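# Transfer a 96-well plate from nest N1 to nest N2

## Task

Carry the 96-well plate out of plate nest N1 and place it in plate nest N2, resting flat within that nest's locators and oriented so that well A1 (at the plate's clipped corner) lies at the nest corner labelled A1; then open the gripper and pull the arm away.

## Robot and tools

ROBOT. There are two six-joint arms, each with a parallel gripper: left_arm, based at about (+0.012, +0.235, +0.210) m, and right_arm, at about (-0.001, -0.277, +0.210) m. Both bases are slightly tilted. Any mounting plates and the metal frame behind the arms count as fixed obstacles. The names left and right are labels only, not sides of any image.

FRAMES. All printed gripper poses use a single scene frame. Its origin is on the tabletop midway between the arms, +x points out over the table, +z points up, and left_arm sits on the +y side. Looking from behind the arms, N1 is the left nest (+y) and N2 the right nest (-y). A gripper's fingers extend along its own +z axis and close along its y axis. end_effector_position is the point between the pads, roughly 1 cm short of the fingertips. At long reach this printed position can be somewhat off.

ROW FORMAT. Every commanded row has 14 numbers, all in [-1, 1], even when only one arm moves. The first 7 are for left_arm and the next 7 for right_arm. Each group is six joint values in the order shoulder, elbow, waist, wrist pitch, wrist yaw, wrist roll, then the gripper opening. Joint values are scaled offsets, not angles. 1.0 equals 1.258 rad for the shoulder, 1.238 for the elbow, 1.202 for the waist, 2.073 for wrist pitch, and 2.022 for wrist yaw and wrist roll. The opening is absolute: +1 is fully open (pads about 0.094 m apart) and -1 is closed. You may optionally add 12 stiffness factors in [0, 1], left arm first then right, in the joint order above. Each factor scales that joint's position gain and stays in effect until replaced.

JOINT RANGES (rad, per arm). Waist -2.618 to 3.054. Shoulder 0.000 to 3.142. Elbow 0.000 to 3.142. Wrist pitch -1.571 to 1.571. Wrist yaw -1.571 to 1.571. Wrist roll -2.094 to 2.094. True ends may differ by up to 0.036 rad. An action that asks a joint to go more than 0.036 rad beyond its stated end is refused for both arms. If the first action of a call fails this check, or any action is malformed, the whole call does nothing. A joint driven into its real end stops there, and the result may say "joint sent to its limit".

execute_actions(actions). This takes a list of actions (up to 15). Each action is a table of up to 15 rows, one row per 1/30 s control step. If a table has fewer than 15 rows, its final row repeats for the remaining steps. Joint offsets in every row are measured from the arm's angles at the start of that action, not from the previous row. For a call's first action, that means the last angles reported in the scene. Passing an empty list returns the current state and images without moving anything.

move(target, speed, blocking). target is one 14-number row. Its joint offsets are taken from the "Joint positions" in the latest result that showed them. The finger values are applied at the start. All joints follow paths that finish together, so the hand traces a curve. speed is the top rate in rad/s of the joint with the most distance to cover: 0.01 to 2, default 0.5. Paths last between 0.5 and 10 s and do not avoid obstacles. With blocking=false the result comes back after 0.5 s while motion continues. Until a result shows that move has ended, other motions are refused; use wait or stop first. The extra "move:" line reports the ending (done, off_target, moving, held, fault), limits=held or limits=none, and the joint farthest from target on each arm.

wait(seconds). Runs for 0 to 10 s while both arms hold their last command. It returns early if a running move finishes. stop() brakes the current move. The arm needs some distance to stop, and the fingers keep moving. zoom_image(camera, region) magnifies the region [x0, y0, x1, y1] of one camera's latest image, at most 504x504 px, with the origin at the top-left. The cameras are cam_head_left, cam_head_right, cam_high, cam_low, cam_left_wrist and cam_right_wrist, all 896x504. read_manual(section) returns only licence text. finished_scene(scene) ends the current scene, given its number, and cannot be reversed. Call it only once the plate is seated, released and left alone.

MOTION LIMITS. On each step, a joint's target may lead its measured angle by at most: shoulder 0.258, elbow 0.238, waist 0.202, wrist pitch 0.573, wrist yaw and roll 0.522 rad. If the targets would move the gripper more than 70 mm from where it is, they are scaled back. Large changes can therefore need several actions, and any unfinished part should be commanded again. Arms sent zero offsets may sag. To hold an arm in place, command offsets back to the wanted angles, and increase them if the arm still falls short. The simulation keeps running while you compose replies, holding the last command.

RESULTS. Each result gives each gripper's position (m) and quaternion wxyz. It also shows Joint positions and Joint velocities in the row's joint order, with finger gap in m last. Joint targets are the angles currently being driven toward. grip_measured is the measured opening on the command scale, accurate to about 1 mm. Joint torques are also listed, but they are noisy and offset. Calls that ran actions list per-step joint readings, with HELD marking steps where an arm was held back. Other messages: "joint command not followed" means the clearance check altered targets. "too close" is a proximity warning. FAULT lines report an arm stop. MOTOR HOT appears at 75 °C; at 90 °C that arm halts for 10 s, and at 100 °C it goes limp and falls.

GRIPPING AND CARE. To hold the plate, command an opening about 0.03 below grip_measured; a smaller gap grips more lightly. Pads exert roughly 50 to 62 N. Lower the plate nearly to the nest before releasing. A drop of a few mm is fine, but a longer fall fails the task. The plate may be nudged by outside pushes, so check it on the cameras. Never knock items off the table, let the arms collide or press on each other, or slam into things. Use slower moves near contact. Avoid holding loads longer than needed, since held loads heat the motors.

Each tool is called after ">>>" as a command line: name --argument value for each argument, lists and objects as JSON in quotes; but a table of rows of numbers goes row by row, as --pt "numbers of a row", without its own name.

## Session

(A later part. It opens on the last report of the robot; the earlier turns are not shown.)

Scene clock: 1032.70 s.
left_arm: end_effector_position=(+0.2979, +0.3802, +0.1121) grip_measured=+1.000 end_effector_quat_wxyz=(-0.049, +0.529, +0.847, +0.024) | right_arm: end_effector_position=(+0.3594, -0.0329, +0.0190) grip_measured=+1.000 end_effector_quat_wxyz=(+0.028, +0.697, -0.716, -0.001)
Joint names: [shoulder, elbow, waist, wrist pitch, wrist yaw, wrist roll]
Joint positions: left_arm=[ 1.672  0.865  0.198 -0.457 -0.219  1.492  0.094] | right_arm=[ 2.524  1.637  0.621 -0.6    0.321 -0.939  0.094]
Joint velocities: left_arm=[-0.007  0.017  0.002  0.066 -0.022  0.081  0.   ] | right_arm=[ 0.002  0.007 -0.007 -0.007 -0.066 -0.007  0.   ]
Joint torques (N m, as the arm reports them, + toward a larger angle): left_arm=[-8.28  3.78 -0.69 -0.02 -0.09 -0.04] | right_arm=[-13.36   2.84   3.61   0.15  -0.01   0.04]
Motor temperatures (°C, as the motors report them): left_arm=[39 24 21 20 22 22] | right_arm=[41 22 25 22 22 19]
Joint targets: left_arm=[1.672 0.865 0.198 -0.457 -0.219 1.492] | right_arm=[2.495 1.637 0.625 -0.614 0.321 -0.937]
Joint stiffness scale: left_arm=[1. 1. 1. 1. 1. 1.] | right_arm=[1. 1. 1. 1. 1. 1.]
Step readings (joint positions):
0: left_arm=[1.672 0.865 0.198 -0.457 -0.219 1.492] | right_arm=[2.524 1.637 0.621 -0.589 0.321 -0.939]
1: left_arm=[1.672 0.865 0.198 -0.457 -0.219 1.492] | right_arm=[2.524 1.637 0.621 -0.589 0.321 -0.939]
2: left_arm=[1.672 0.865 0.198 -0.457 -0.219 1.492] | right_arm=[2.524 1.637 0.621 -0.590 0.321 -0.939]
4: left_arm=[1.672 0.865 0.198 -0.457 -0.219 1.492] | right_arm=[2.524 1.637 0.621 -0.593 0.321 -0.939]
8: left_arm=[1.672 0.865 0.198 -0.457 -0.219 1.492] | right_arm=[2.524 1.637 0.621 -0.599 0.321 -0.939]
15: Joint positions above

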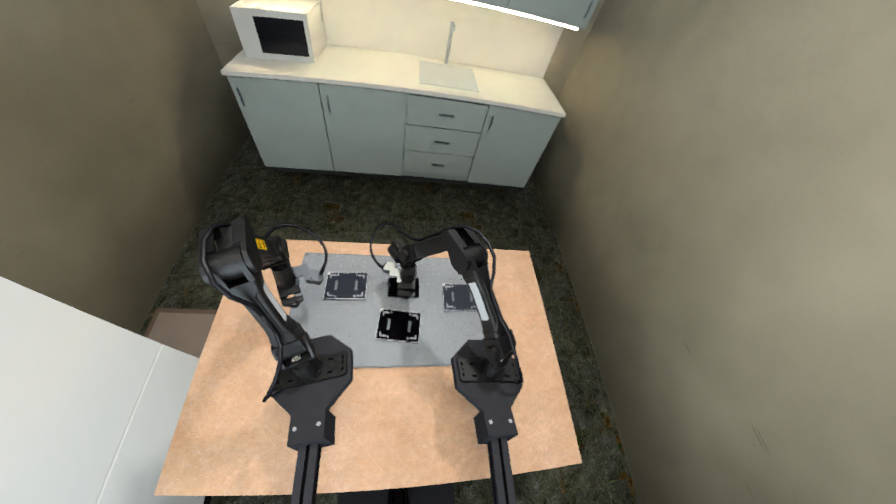

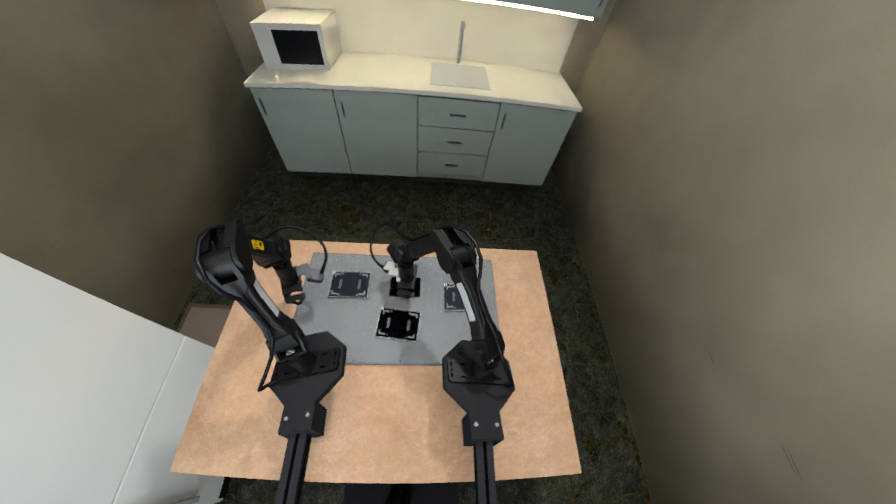

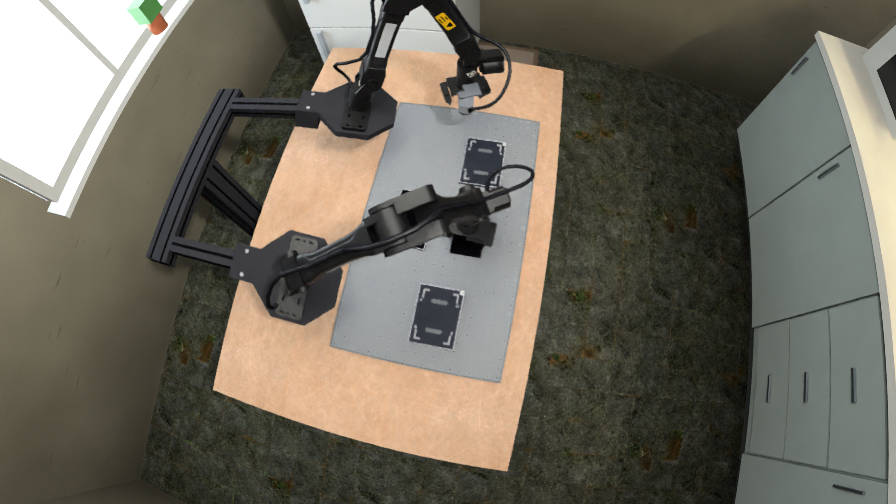

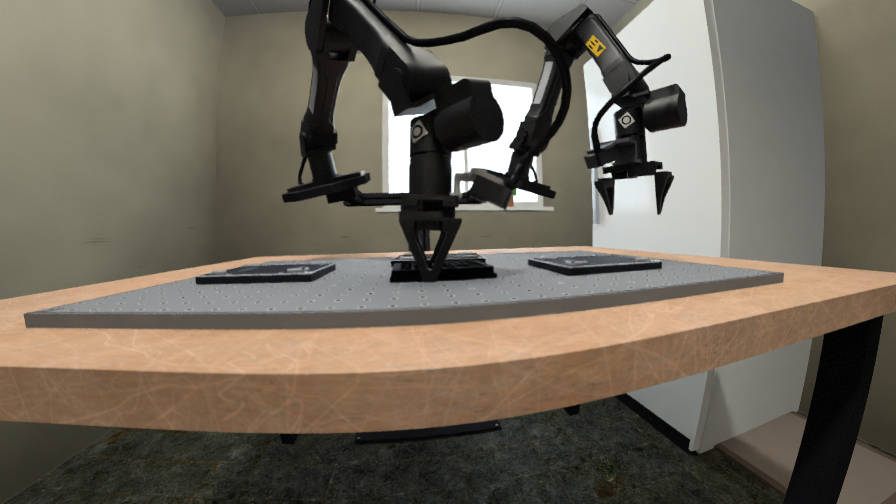

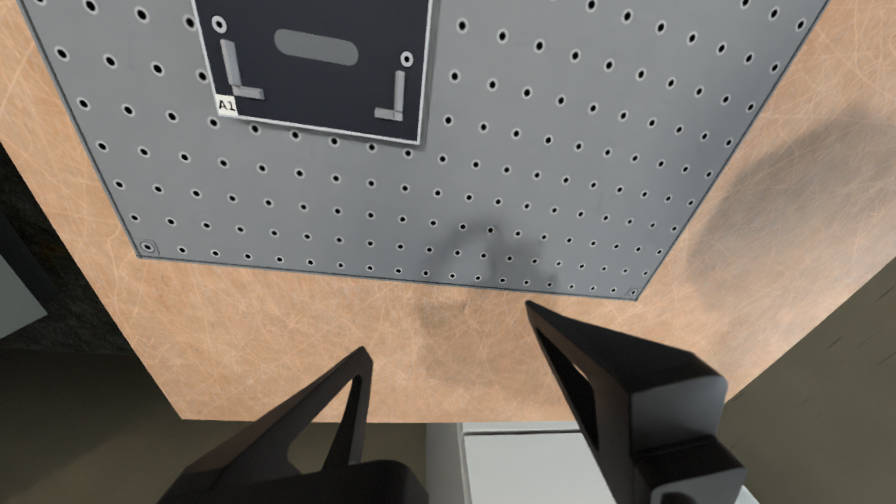

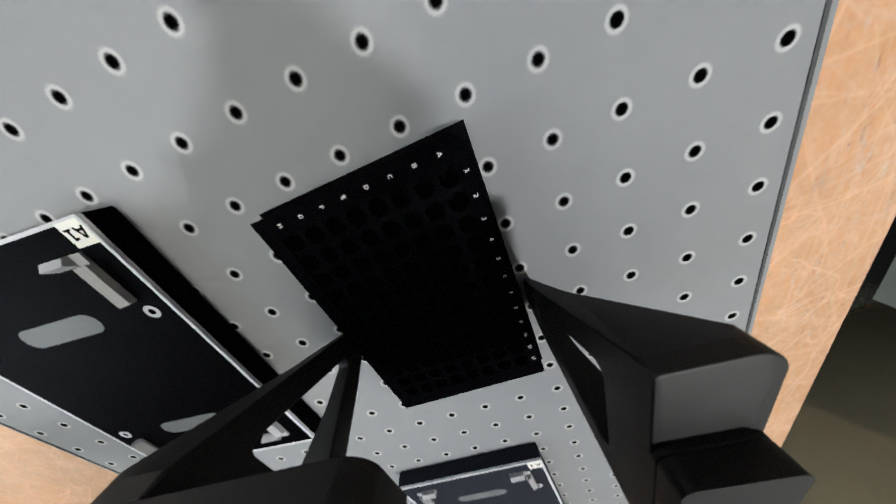

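>>> execute_actions --actions '[[[0,0,0,0,0,0,1,-0.024,0,0.005,-0.007,0,0.001,1],[0,0,0,0,0,0,1,-0.028,0,0.007,-0.007,0,0.001,1],[0,0,0,0,0,0,1,-0.031,0,0.009,-0.008,0,0.001,1],[0,0,0,0,0,0,1,-0.034,0,0.011,-0.008,0,0.001,1],[0,0,0,0,0,0,1,-0.036,0,0.012,-0.008,0,0.001,1]]]'

Scene clock: 1039.57 s.
left_arm: end_effector_position=(+0.2979, +0.3802, +0.1121) grip_measured=+1.000 end_effector_quat_wxyz=(-0.049, +0.529, +0.847, +0.024) | right_arm: end_effector_position=(+0.3622, -0.0330, +0.0241) grip_measured=+1.000 end_effector_quat_wxyz=(+0.025, +0.697, -0.717, -0.001)
Joint names: [shoulder, elbow, waist, wrist pitch, wrist yaw, wrist roll]
Joint positions: left_arm=[ 1.672  0.865  0.198 -0.457 -0.219  1.492  0.094] | right_arm=[ 2.511  1.637  0.621 -0.606  0.321 -0.939  0.094]
Joint velocities: left_arm=[-0.017 -0.017 -0.017 -0.022  0.007 -0.051  0.   ] | right_arm=[-0.012 -0.017 -0.002 -0.022  0.022  0.007  0.   ]
Joint torques (N m, as the arm reports them, + toward a larger angle): left_arm=[-8.28  3.78 -0.7  -0.02 -0.09 -0.04] | right_arm=[-13.66   2.88   4.25   0.28  -0.01   0.03]
Motor temperatures (°C, as the motors report them): left_arm=[39 24 21 20 22 22] | right_arm=[42 22 25 22 22 19]
Joint targets: left_arm=[1.672 0.865 0.198 -0.457 -0.219 1.492] | right_arm=[2.478 1.637 0.635 -0.616 0.321 -0.937]
Joint stiffness scale: left_arm=[1. 1. 1. 1. 1. 1.] | right_arm=[1. 1. 1. 1. 1. 1.]
Step readings (joint positions):
0: left_arm=[1.672 0.865 0.198 -0.457 -0.219 1.492] | right_arm=[2.524 1.637 0.621 -0.600 0.321 -0.939]
1: left_arm=[1.672 0.865 0.198 -0.457 -0.219 1.492] | right_arm=[2.524 1.637 0.621 -0.600 0.321 -0.939]
2: left_arm=[1.672 0.865 0.198 -0.457 -0.219 1.492] | right_arm=[2.524 1.637 0.621 -0.600 0.321 -0.939]
4: left_arm=[1.672 0.865 0.198 -0.457 -0.219 1.492] | right_arm=[2.522 1.637 0.621 -0.601 0.321 -0.939]
8: left_arm=[1.672 0.865 0.198 -0.457 -0.219 1.492] | right_arm=[2.516 1.637 0.621 -0.606 0.321 -0.939]
15: Joint positions above

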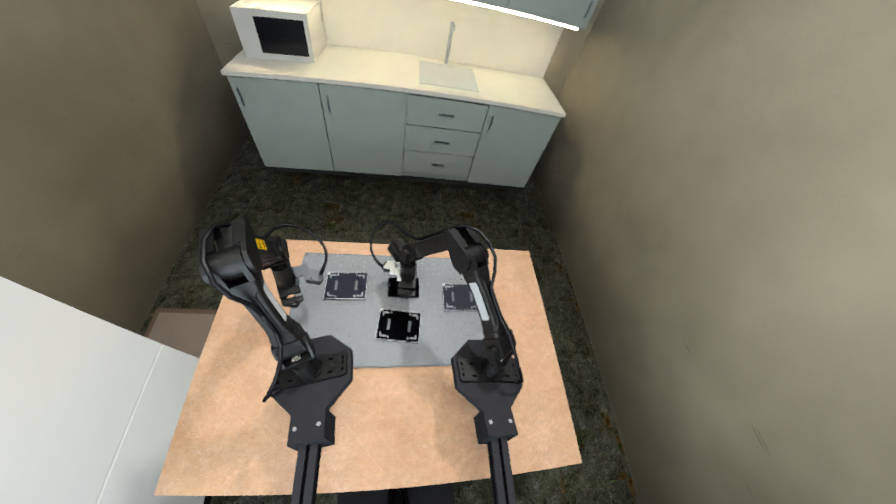

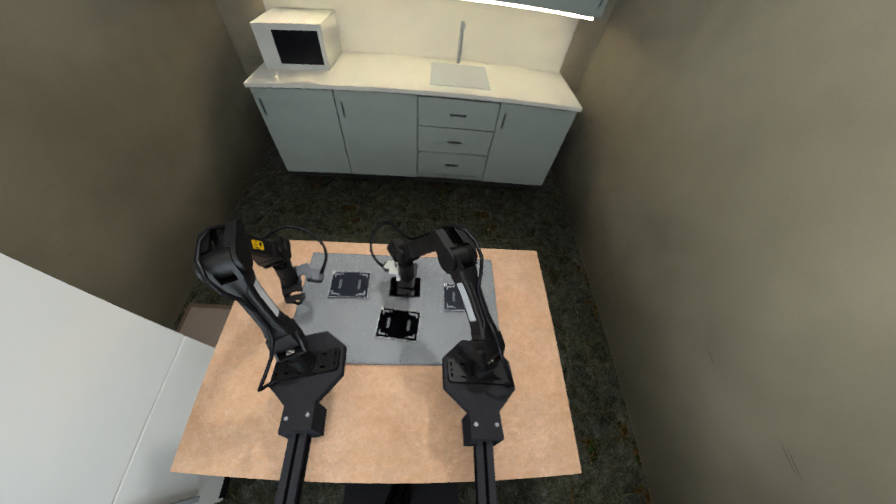

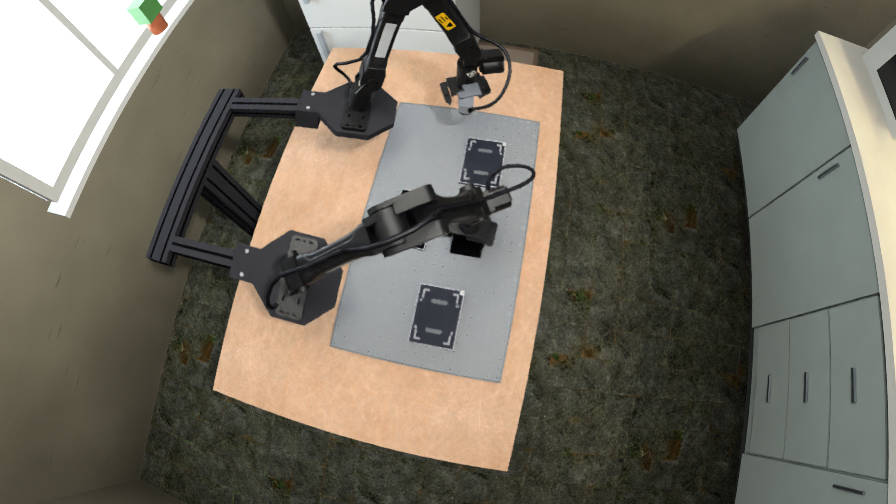

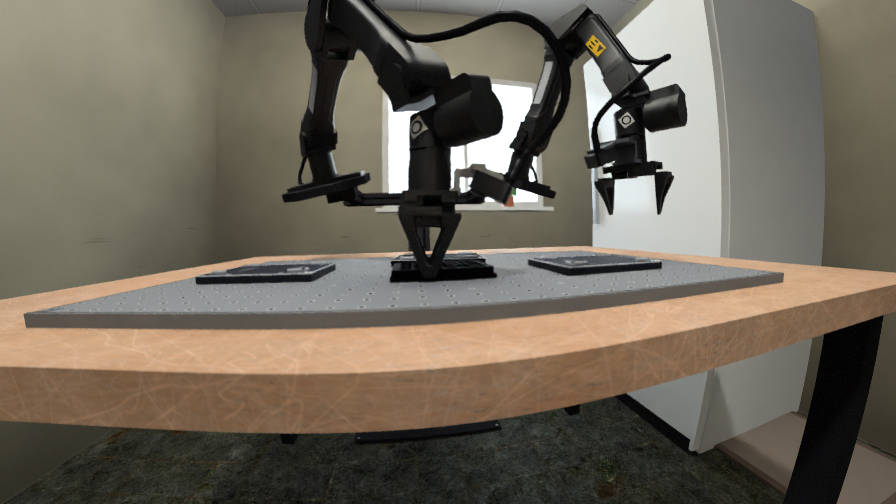

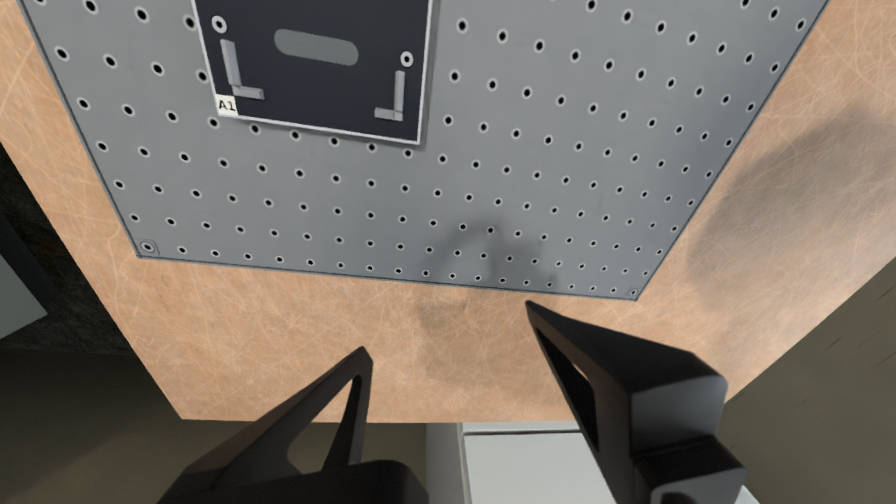

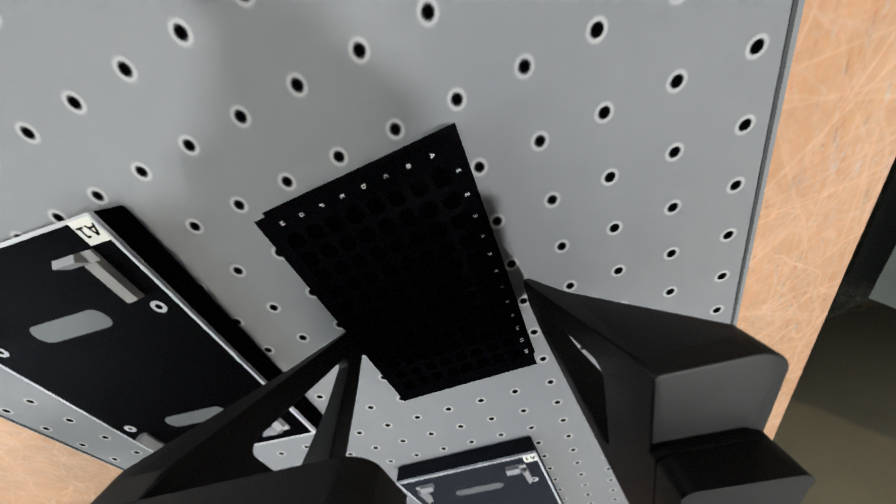

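>>> zoom_image --camera "cam_low" --region '[370, 220, 510, 300]'

>>> zoom_image --camera "cam_right_wrist" --region '[230, 180, 630, 430]'

Region (370, 220, 510, 300) of cam_low's 896x504 image, scaled by 3.600, with more detail than that image has; it fills the top 288 rows of this view, and the rest is white.

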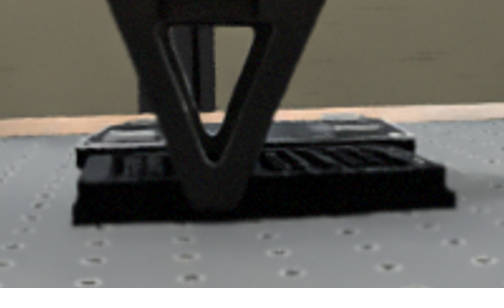

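Region (230, 180, 630, 430) of cam_right_wrist's 896x504 image, scaled by 1.260, with more detail than that image has; it fills the top 315 rows of this view, and the rest is white.

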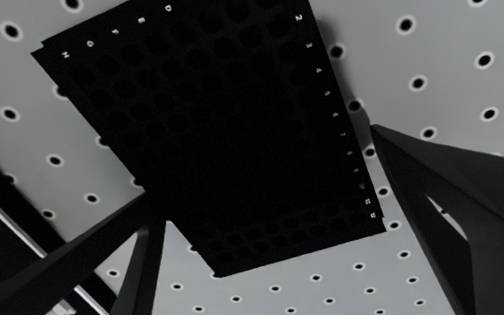

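>>> execute_actions --actions '[[[0,0,0,0,0,0,1,-0.015,0,0,0,0,0,0.96],[0,0,0,0,0,0,1,-0.015,0,0,0,0,0,0.93],[0,0,0,0,0,0,1,-0.015,0,0,0,0,0,0.90],[0,0,0,0,0,0,1,-0.015,0,0,0,0,0,0.88],[0,0,0,0,0,0,1,-0.015,0,0,0,0,0,0.86],[0,0,0,0,0,0,1,-0.015,0,0,0,0,0,0.84],[0,0,0,0,0,0,1,-0.015,0,0,0,0,0,0.83],[0,0,0,0,0,0,1,-0.015,0,0,0,0,0,0.82],[0,0,0,0,0,0,1,-0.015,0,0,0,0,0,0.81],[0,0,0,0,0,0,1,-0.015,0,0,0,0,0,0.80],[0,0,0,0,0,0,1,-0.015,0,0,0,0,0,0.79],[0,0,0,0,0,0,1,-0.015,0,0,0,0,0,0.78],[0,0,0,0,0,0,1,-0.015,0,0,0,0,0,0.77]]]'

Scene clock: 1051.10 s.
left_arm: end_effector_position=(+0.2979, +0.3802, +0.1121) grip_measured=+1.000 end_effector_quat_wxyz=(-0.049, +0.529, +0.847, +0.024) | right_arm: end_effector_position=(+0.3620, -0.0331, +0.0241) grip_measured=+0.775 end_effector_quat_wxyz=(+0.026, +0.697, -0.717, -0.001)
Joint names: [shoulder, elbow, waist, wrist pitch, wrist yaw, wrist roll]
Joint positions: left_arm=[ 1.672  0.865  0.198 -0.457 -0.219  1.492  0.094] | right_arm=[ 2.511  1.637  0.621 -0.607  0.321 -0.939  0.083]
Joint velocities: left_arm=[ 0.017 -0.012 -0.012  0.022  0.037 -0.095  0.   ] | right_arm=[ 0.032 -0.012 -0.002  0.066  0.081  0.007 -0.002]
Joint torques (N m, as the arm reports them, + toward a larger angle): left_arm=[-8.27  3.78 -0.69 -0.02 -0.09 -0.04] | right_arm=[-12.56   2.83   3.3    0.35   0.02   0.02]
Motor temperatures (°C, as the motors report them): left_arm=[39 24 21 20 22 22] | right_arm=[44 22 25 21 22 19]
Joint targets: left_arm=[1.672 0.865 0.198 -0.457 -0.219 1.492] | right_arm=[2.492 1.637 0.621 -0.606 0.321 -0.939]
Joint stiffness scale: left_arm=[1. 1. 1. 1. 1. 1.] | right_arm=[1. 1. 1. 1. 1. 1.]
Step readings (joint positions):
0: left_arm=[1.672 0.865 0.198 -0.457 -0.219 1.492] | right_arm=[2.511 1.637 0.621 -0.607 0.321 -0.939]
1: left_arm=[1.672 0.865 0.198 -0.457 -0.219 1.492] | right_arm=[2.511 1.637 0.621 -0.607 0.321 -0.939]
2: left_arm=[1.672 0.865 0.198 -0.457 -0.219 1.492] | right_arm=[2.511 1.637 0.621 -0.607 0.321 -0.939]
4: left_arm=[1.672 0.865 0.198 -0.457 -0.219 1.492] | right_arm=[2.511 1.637 0.621 -0.607 0.321 -0.939]
8: left_arm=[1.672 0.865 0.198 -0.457 -0.219 1.492] | right_arm=[2.511 1.637 0.621 -0.607 0.321 -0.939]
15: Joint positions above

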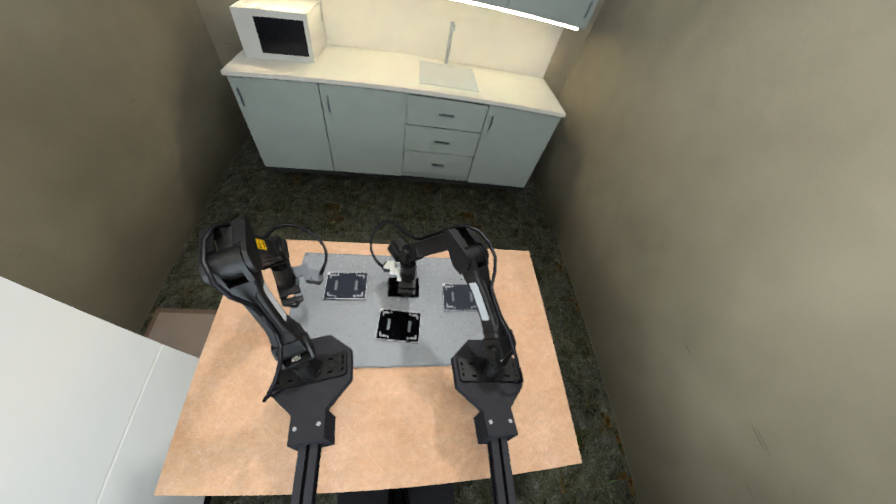

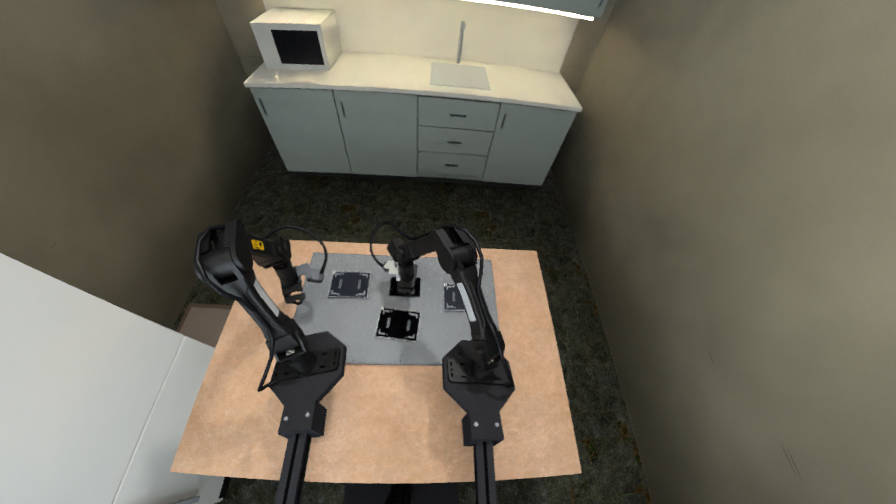

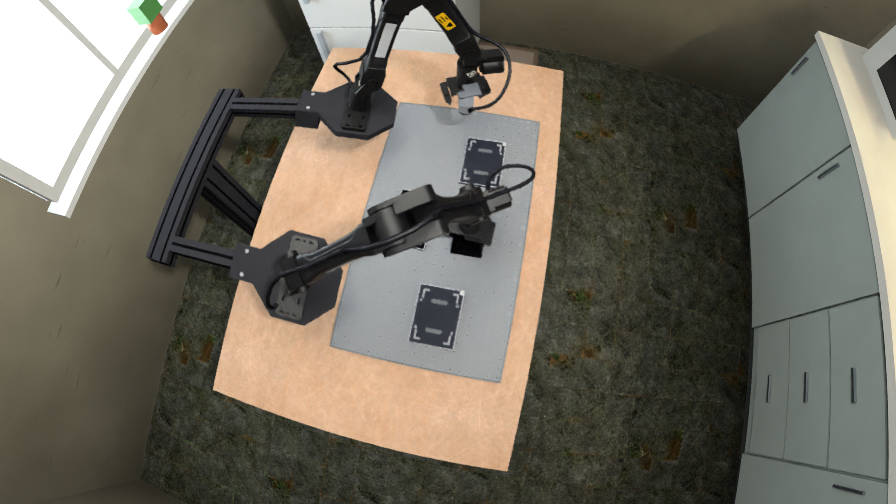

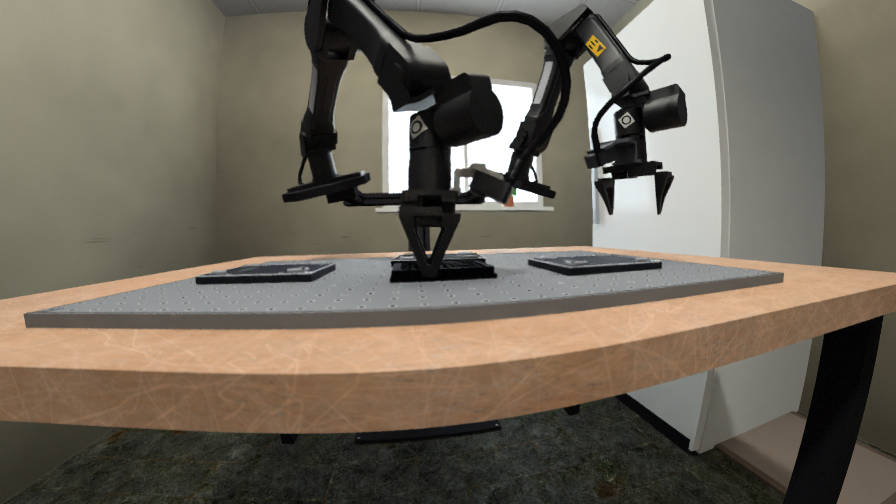

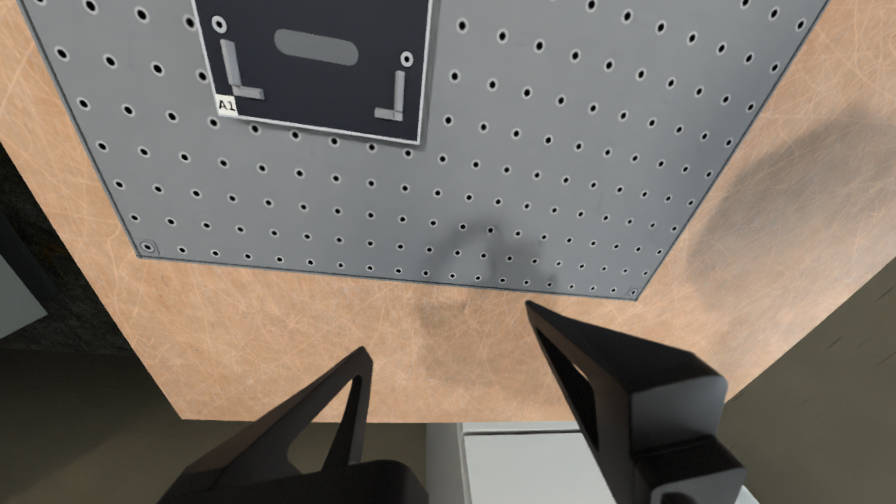

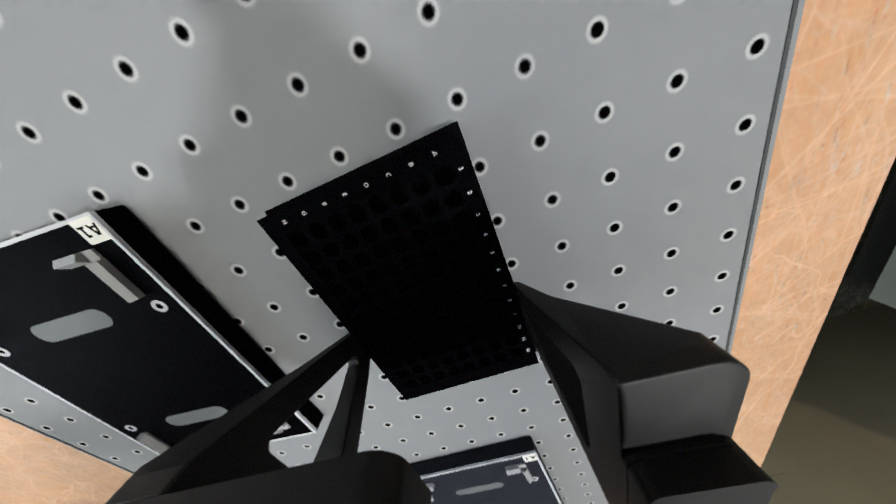

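>>> execute_actions --actions '[[[0,0,0,0,0,0,1,-0.015,0,0,0,0,0,0.765],[0,0,0,0,0,0,1,-0.015,0,0,0,0,0,0.76],[0,0,0,0,0,0,1,-0.015,0,0,0,0,0,0.755],[0,0,0,0,0,0,1,-0.015,0,0,0,0,0,0.75]]]'

Scene clock: 1054.17 s.
left_arm: end_effector_position=(+0.2979, +0.3802, +0.1121) grip_measured=+1.000 end_effector_quat_wxyz=(-0.049, +0.529, +0.847, +0.024) | right_arm: end_effector_position=(+0.3622, -0.0330, +0.0241) grip_measured=+0.757 end_effector_quat_wxyz=(+0.025, +0.697, -0.717, -0.001)
Joint names: [shoulder, elbow, waist, wrist pitch, wrist yaw, wrist roll]
Joint positions: left_arm=[ 1.672  0.865  0.198 -0.457 -0.219  1.492  0.094] | right_arm=[ 2.511  1.637  0.621 -0.606  0.321 -0.939  0.083]
Joint velocities: left_arm=[ 0.002 -0.012 -0.002 -0.066  0.007  0.066  0.   ] | right_arm=[-0.002 -0.007  0.002 -0.007 -0.037 -0.007 -0.   ]
Joint torques (N m, as the arm reports them, + toward a larger angle): left_arm=[-8.27  3.78 -0.69 -0.02 -0.09 -0.04] | right_arm=[-12.58   2.85   3.27   0.33  -0.01   0.02]
Motor temperatures (°C, as the motors report them): left_arm=[38 24 21 20 22 22] | right_arm=[44 22 25 21 22 19]
Joint targets: left_arm=[1.672 0.865 0.198 -0.457 -0.219 1.492] | right_arm=[2.492 1.637 0.621 -0.607 0.320 -0.939]
Joint stiffness scale: left_arm=[1. 1. 1. 1. 1. 1.] | right_arm=[1. 1. 1. 1. 1. 1.]
Step readings (joint positions):
0: left_arm=[1.672 0.865 0.198 -0.457 -0.219 1.492] | right_arm=[2.511 1.637 0.621 -0.607 0.321 -0.939]
1: left_arm=[1.672 0.865 0.198 -0.457 -0.219 1.492] | right_arm=[2.511 1.637 0.621 -0.607 0.321 -0.939]
2: left_arm=[1.672 0.865 0.198 -0.457 -0.219 1.492] | right_arm=[2.511 1.637 0.621 -0.607 0.321 -0.939]
4: left_arm=[1.672 0.865 0.198 -0.457 -0.219 1.492] | right_arm=[2.511 1.637 0.621 -0.607 0.321 -0.939]
8: left_arm=[1.672 0.865 0.198 -0.457 -0.219 1.492] | right_arm=[2.511 1.637 0.621 -0.606 0.321 -0.939]
15: Joint positions above

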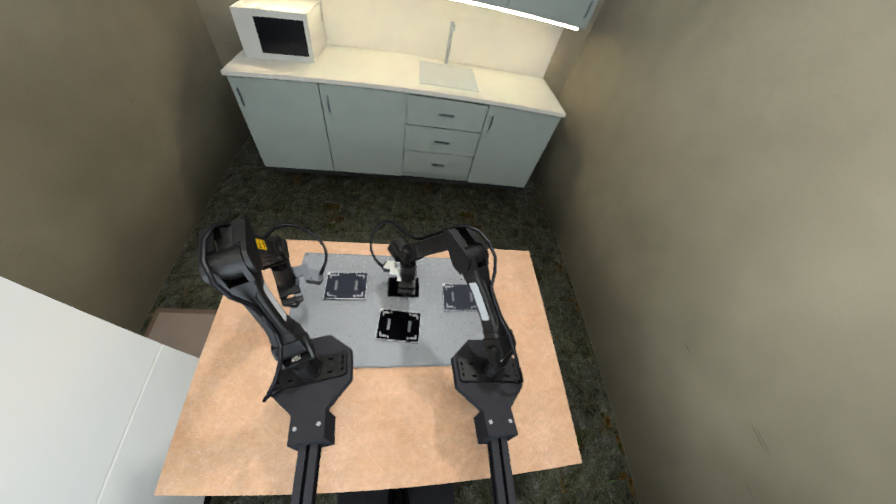

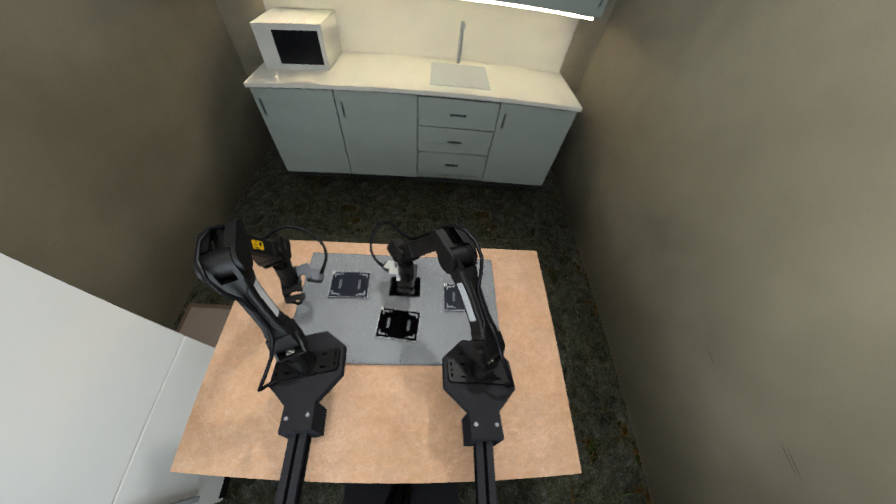

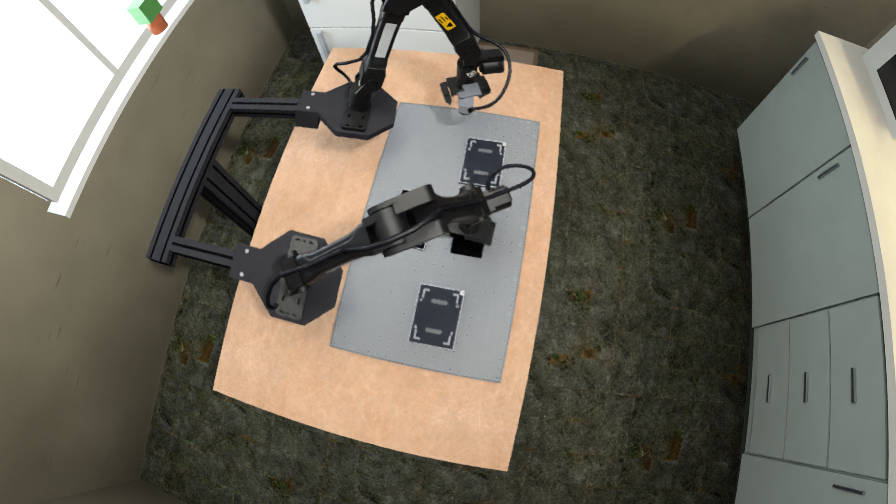

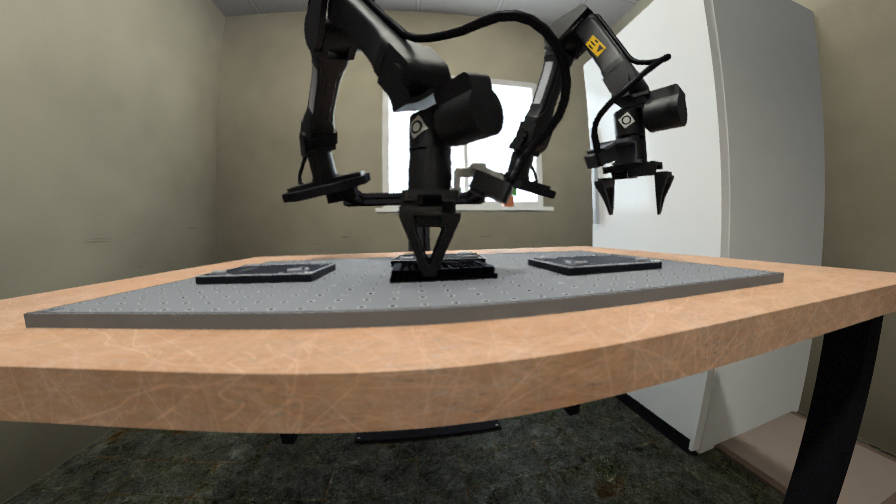

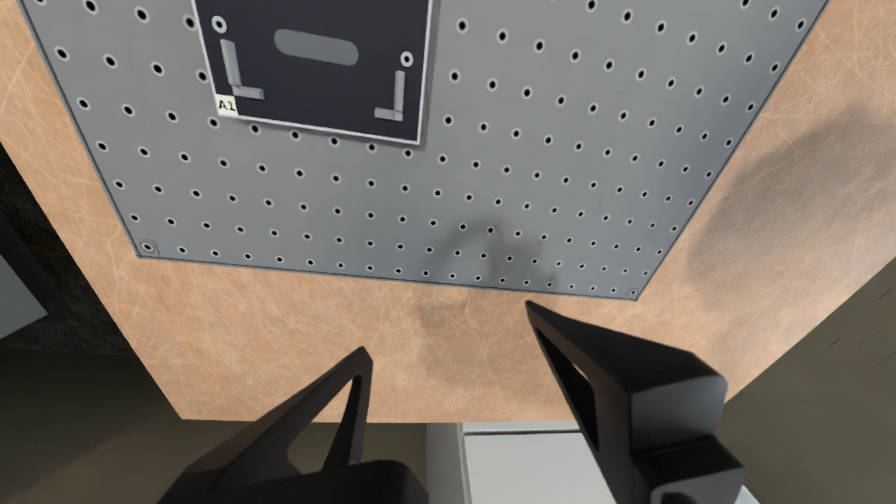

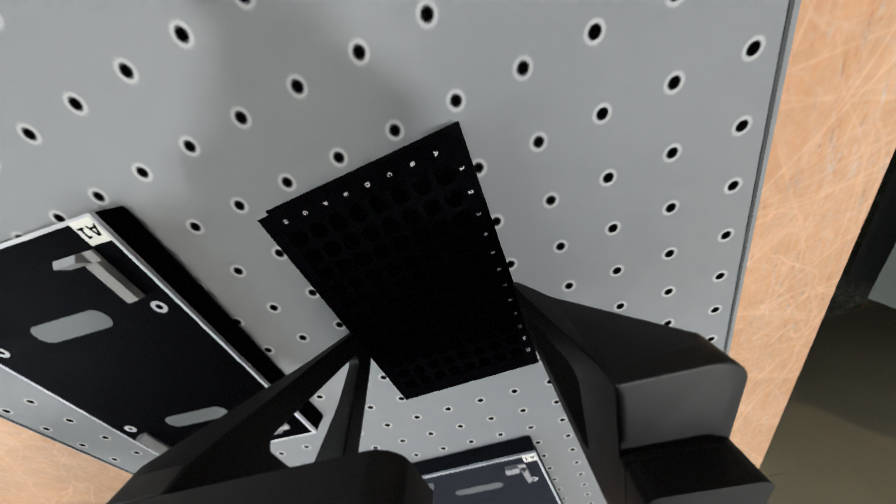

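>>> execute_actions --actions '[[[0,0,0,0,0,0,1,-0.015,0,0,0,0,0,0.745],[0,0,0,0,0,0,1,-0.015,0,0,0,0,0,0.74],[0,0,0,0,0,0,1,-0.015,0,0,0,0,0,0.735],[0,0,0,0,0,0,1,-0.015,0,0,0,0,0,0.73],[0,0,0,0,0,0,1,-0.015,0,0,0,0,0,0.725]]]'

Scene clock: 1060.77 s.
left_arm: end_effector_position=(+0.2979, +0.3802, +0.1121) grip_measured=+1.000 end_effector_quat_wxyz=(-0.049, +0.529, +0.847, +0.024) | right_arm: end_effector_position=(+0.3622, -0.0330, +0.0241) grip_measured=+0.737 end_effector_quat_wxyz=(+0.025, +0.697, -0.717, -0.001)
Joint names: [shoulder, elbow, waist, wrist pitch, wrist yaw, wrist roll]
Joint positions: left_arm=[ 1.672  0.865  0.198 -0.457 -0.219  1.492  0.094] | right_arm=[ 2.511  1.637  0.621 -0.606  0.321 -0.939  0.082]
Joint velocities: left_arm=[-0.012  0.012 -0.002  0.007  0.007  0.066  0.   ] | right_arm=[-0.012 -0.022  0.012 -0.022 -0.066 -0.037 -0.   ]
Joint torques (N m, as the arm reports them, + toward a larger angle): left_arm=[-8.27  3.77 -0.69 -0.02 -0.09 -0.04] | right_arm=[-12.53   2.85   3.23   0.35   0.     0.02]
Motor temperatures (°C, as the motors report them): left_arm=[38 24 21 20 22 22] | right_arm=[44 22 25 21 22 19]
Joint targets: left_arm=[1.672 0.865 0.198 -0.457 -0.219 1.492] | right_arm=[2.492 1.637 0.621 -0.606 0.321 -0.939]
Joint stiffness scale: left_arm=[1. 1. 1. 1. 1. 1.] | right_arm=[1. 1. 1. 1. 1. 1.]
Step readings (joint positions):
0: left_arm=[1.672 0.865 0.198 -0.457 -0.219 1.492] | right_arm=[2.511 1.637 0.621 -0.606 0.321 -0.939]
1: left_arm=[1.672 0.865 0.198 -0.457 -0.219 1.492] | right_arm=[2.511 1.637 0.621 -0.606 0.321 -0.939]
2: left_arm=[1.672 0.865 0.198 -0.457 -0.219 1.492] | right_arm=[2.511 1.637 0.621 -0.606 0.321 -0.939]
4: left_arm=[1.672 0.865 0.198 -0.457 -0.219 1.492] | right_arm=[2.511 1.637 0.621 -0.606 0.321 -0.939]
8: left_arm=[1.672 0.865 0.198 -0.457 -0.219 1.492] | right_arm=[2.511 1.637 0.621 -0.606 0.321 -0.939]
15: Joint positions above

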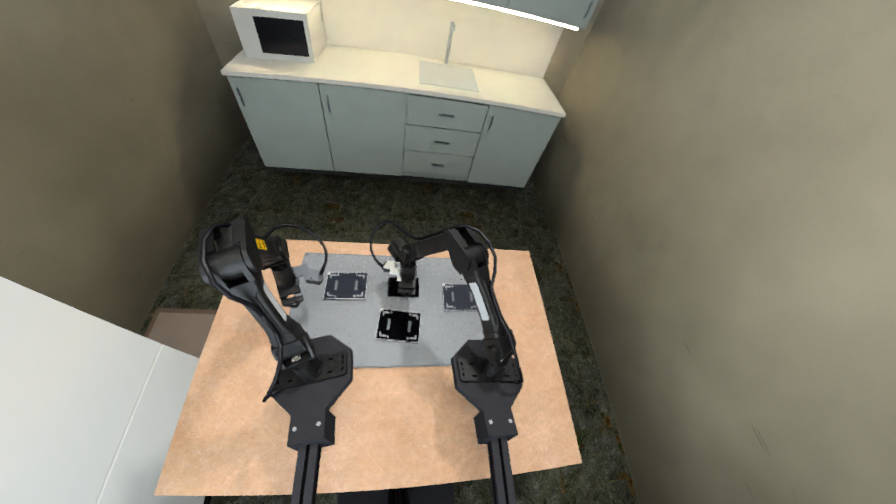

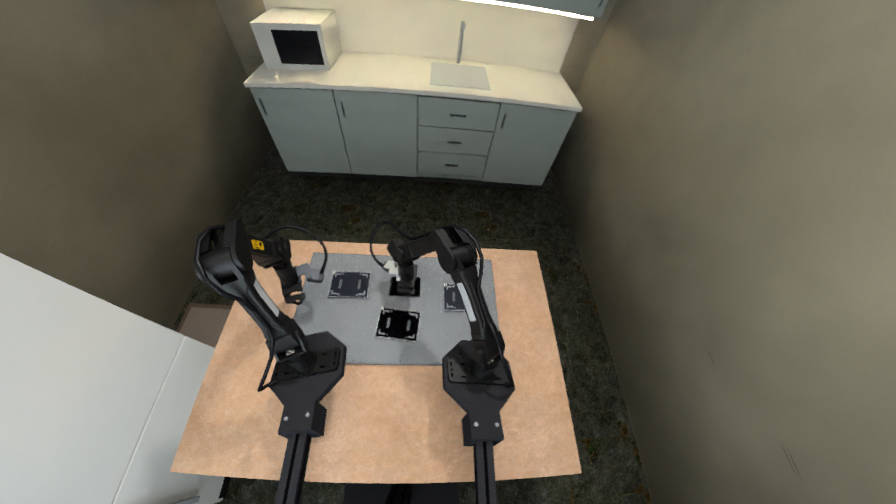

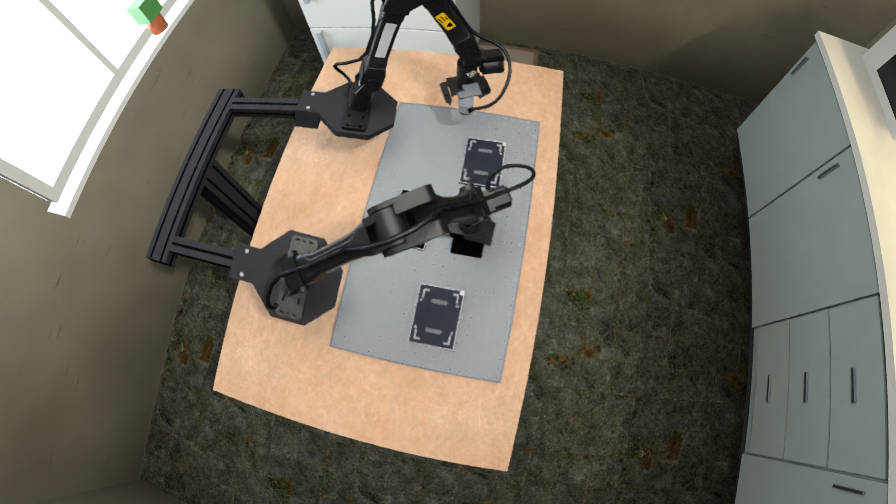

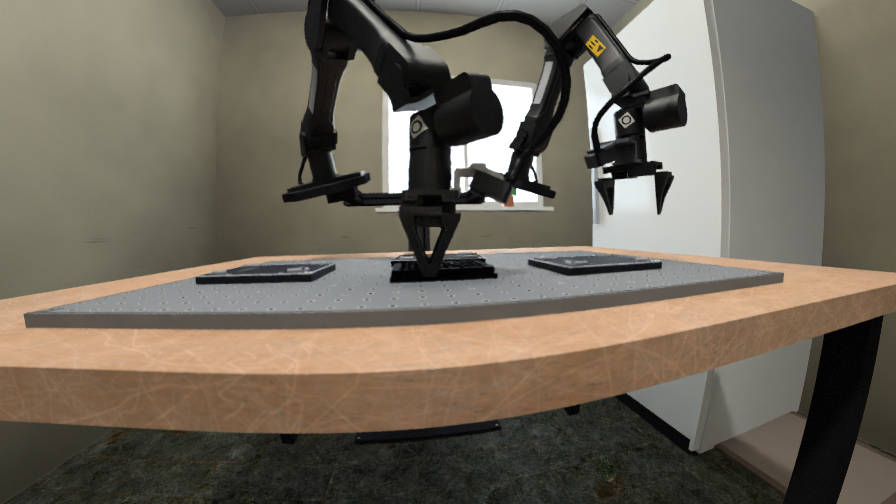

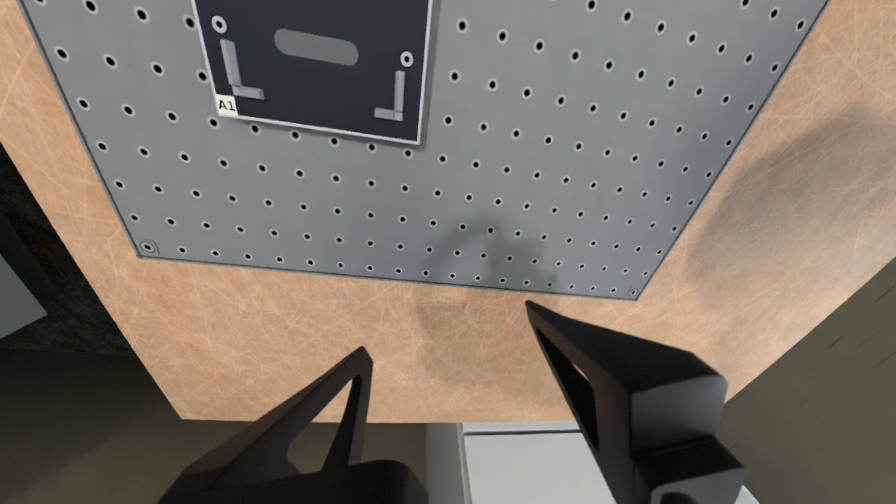

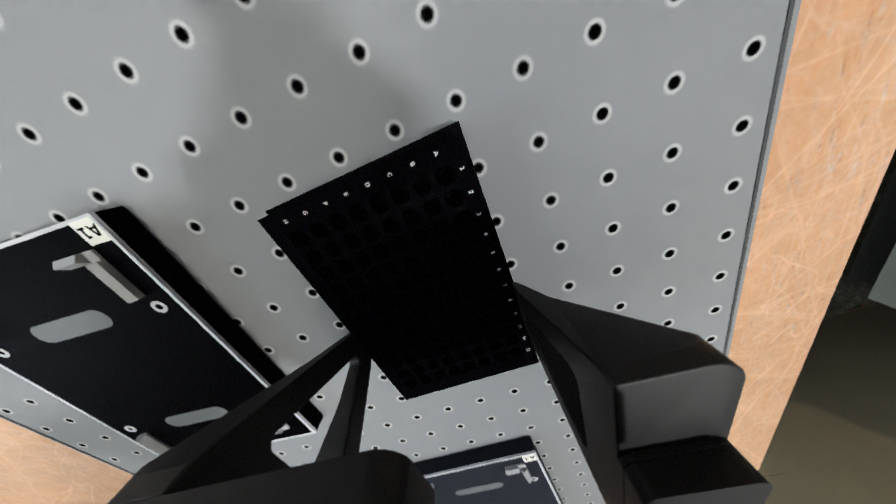

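>>> zoom_image --camera "cam_right_wrist" --region '[300, 230, 620, 430]'

>>> zoom_image --camera "cam_low" --region '[370, 220, 510, 300]'

Region (300, 230, 620, 430) of cam_right_wrist's 896x504 image, scaled by 1.575, with more detail than that image has; it fills the top 315 rows of this view, and the rest is white.

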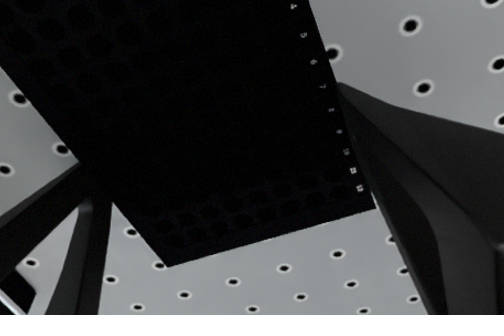

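Region (370, 220, 510, 300) of cam_low's 896x504 image, scaled by 3.600, with more detail than that image has; it fills the top 288 rows of this view, and the rest is white.

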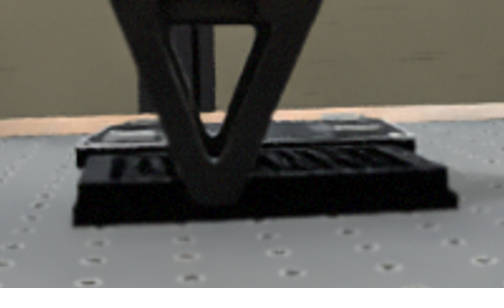

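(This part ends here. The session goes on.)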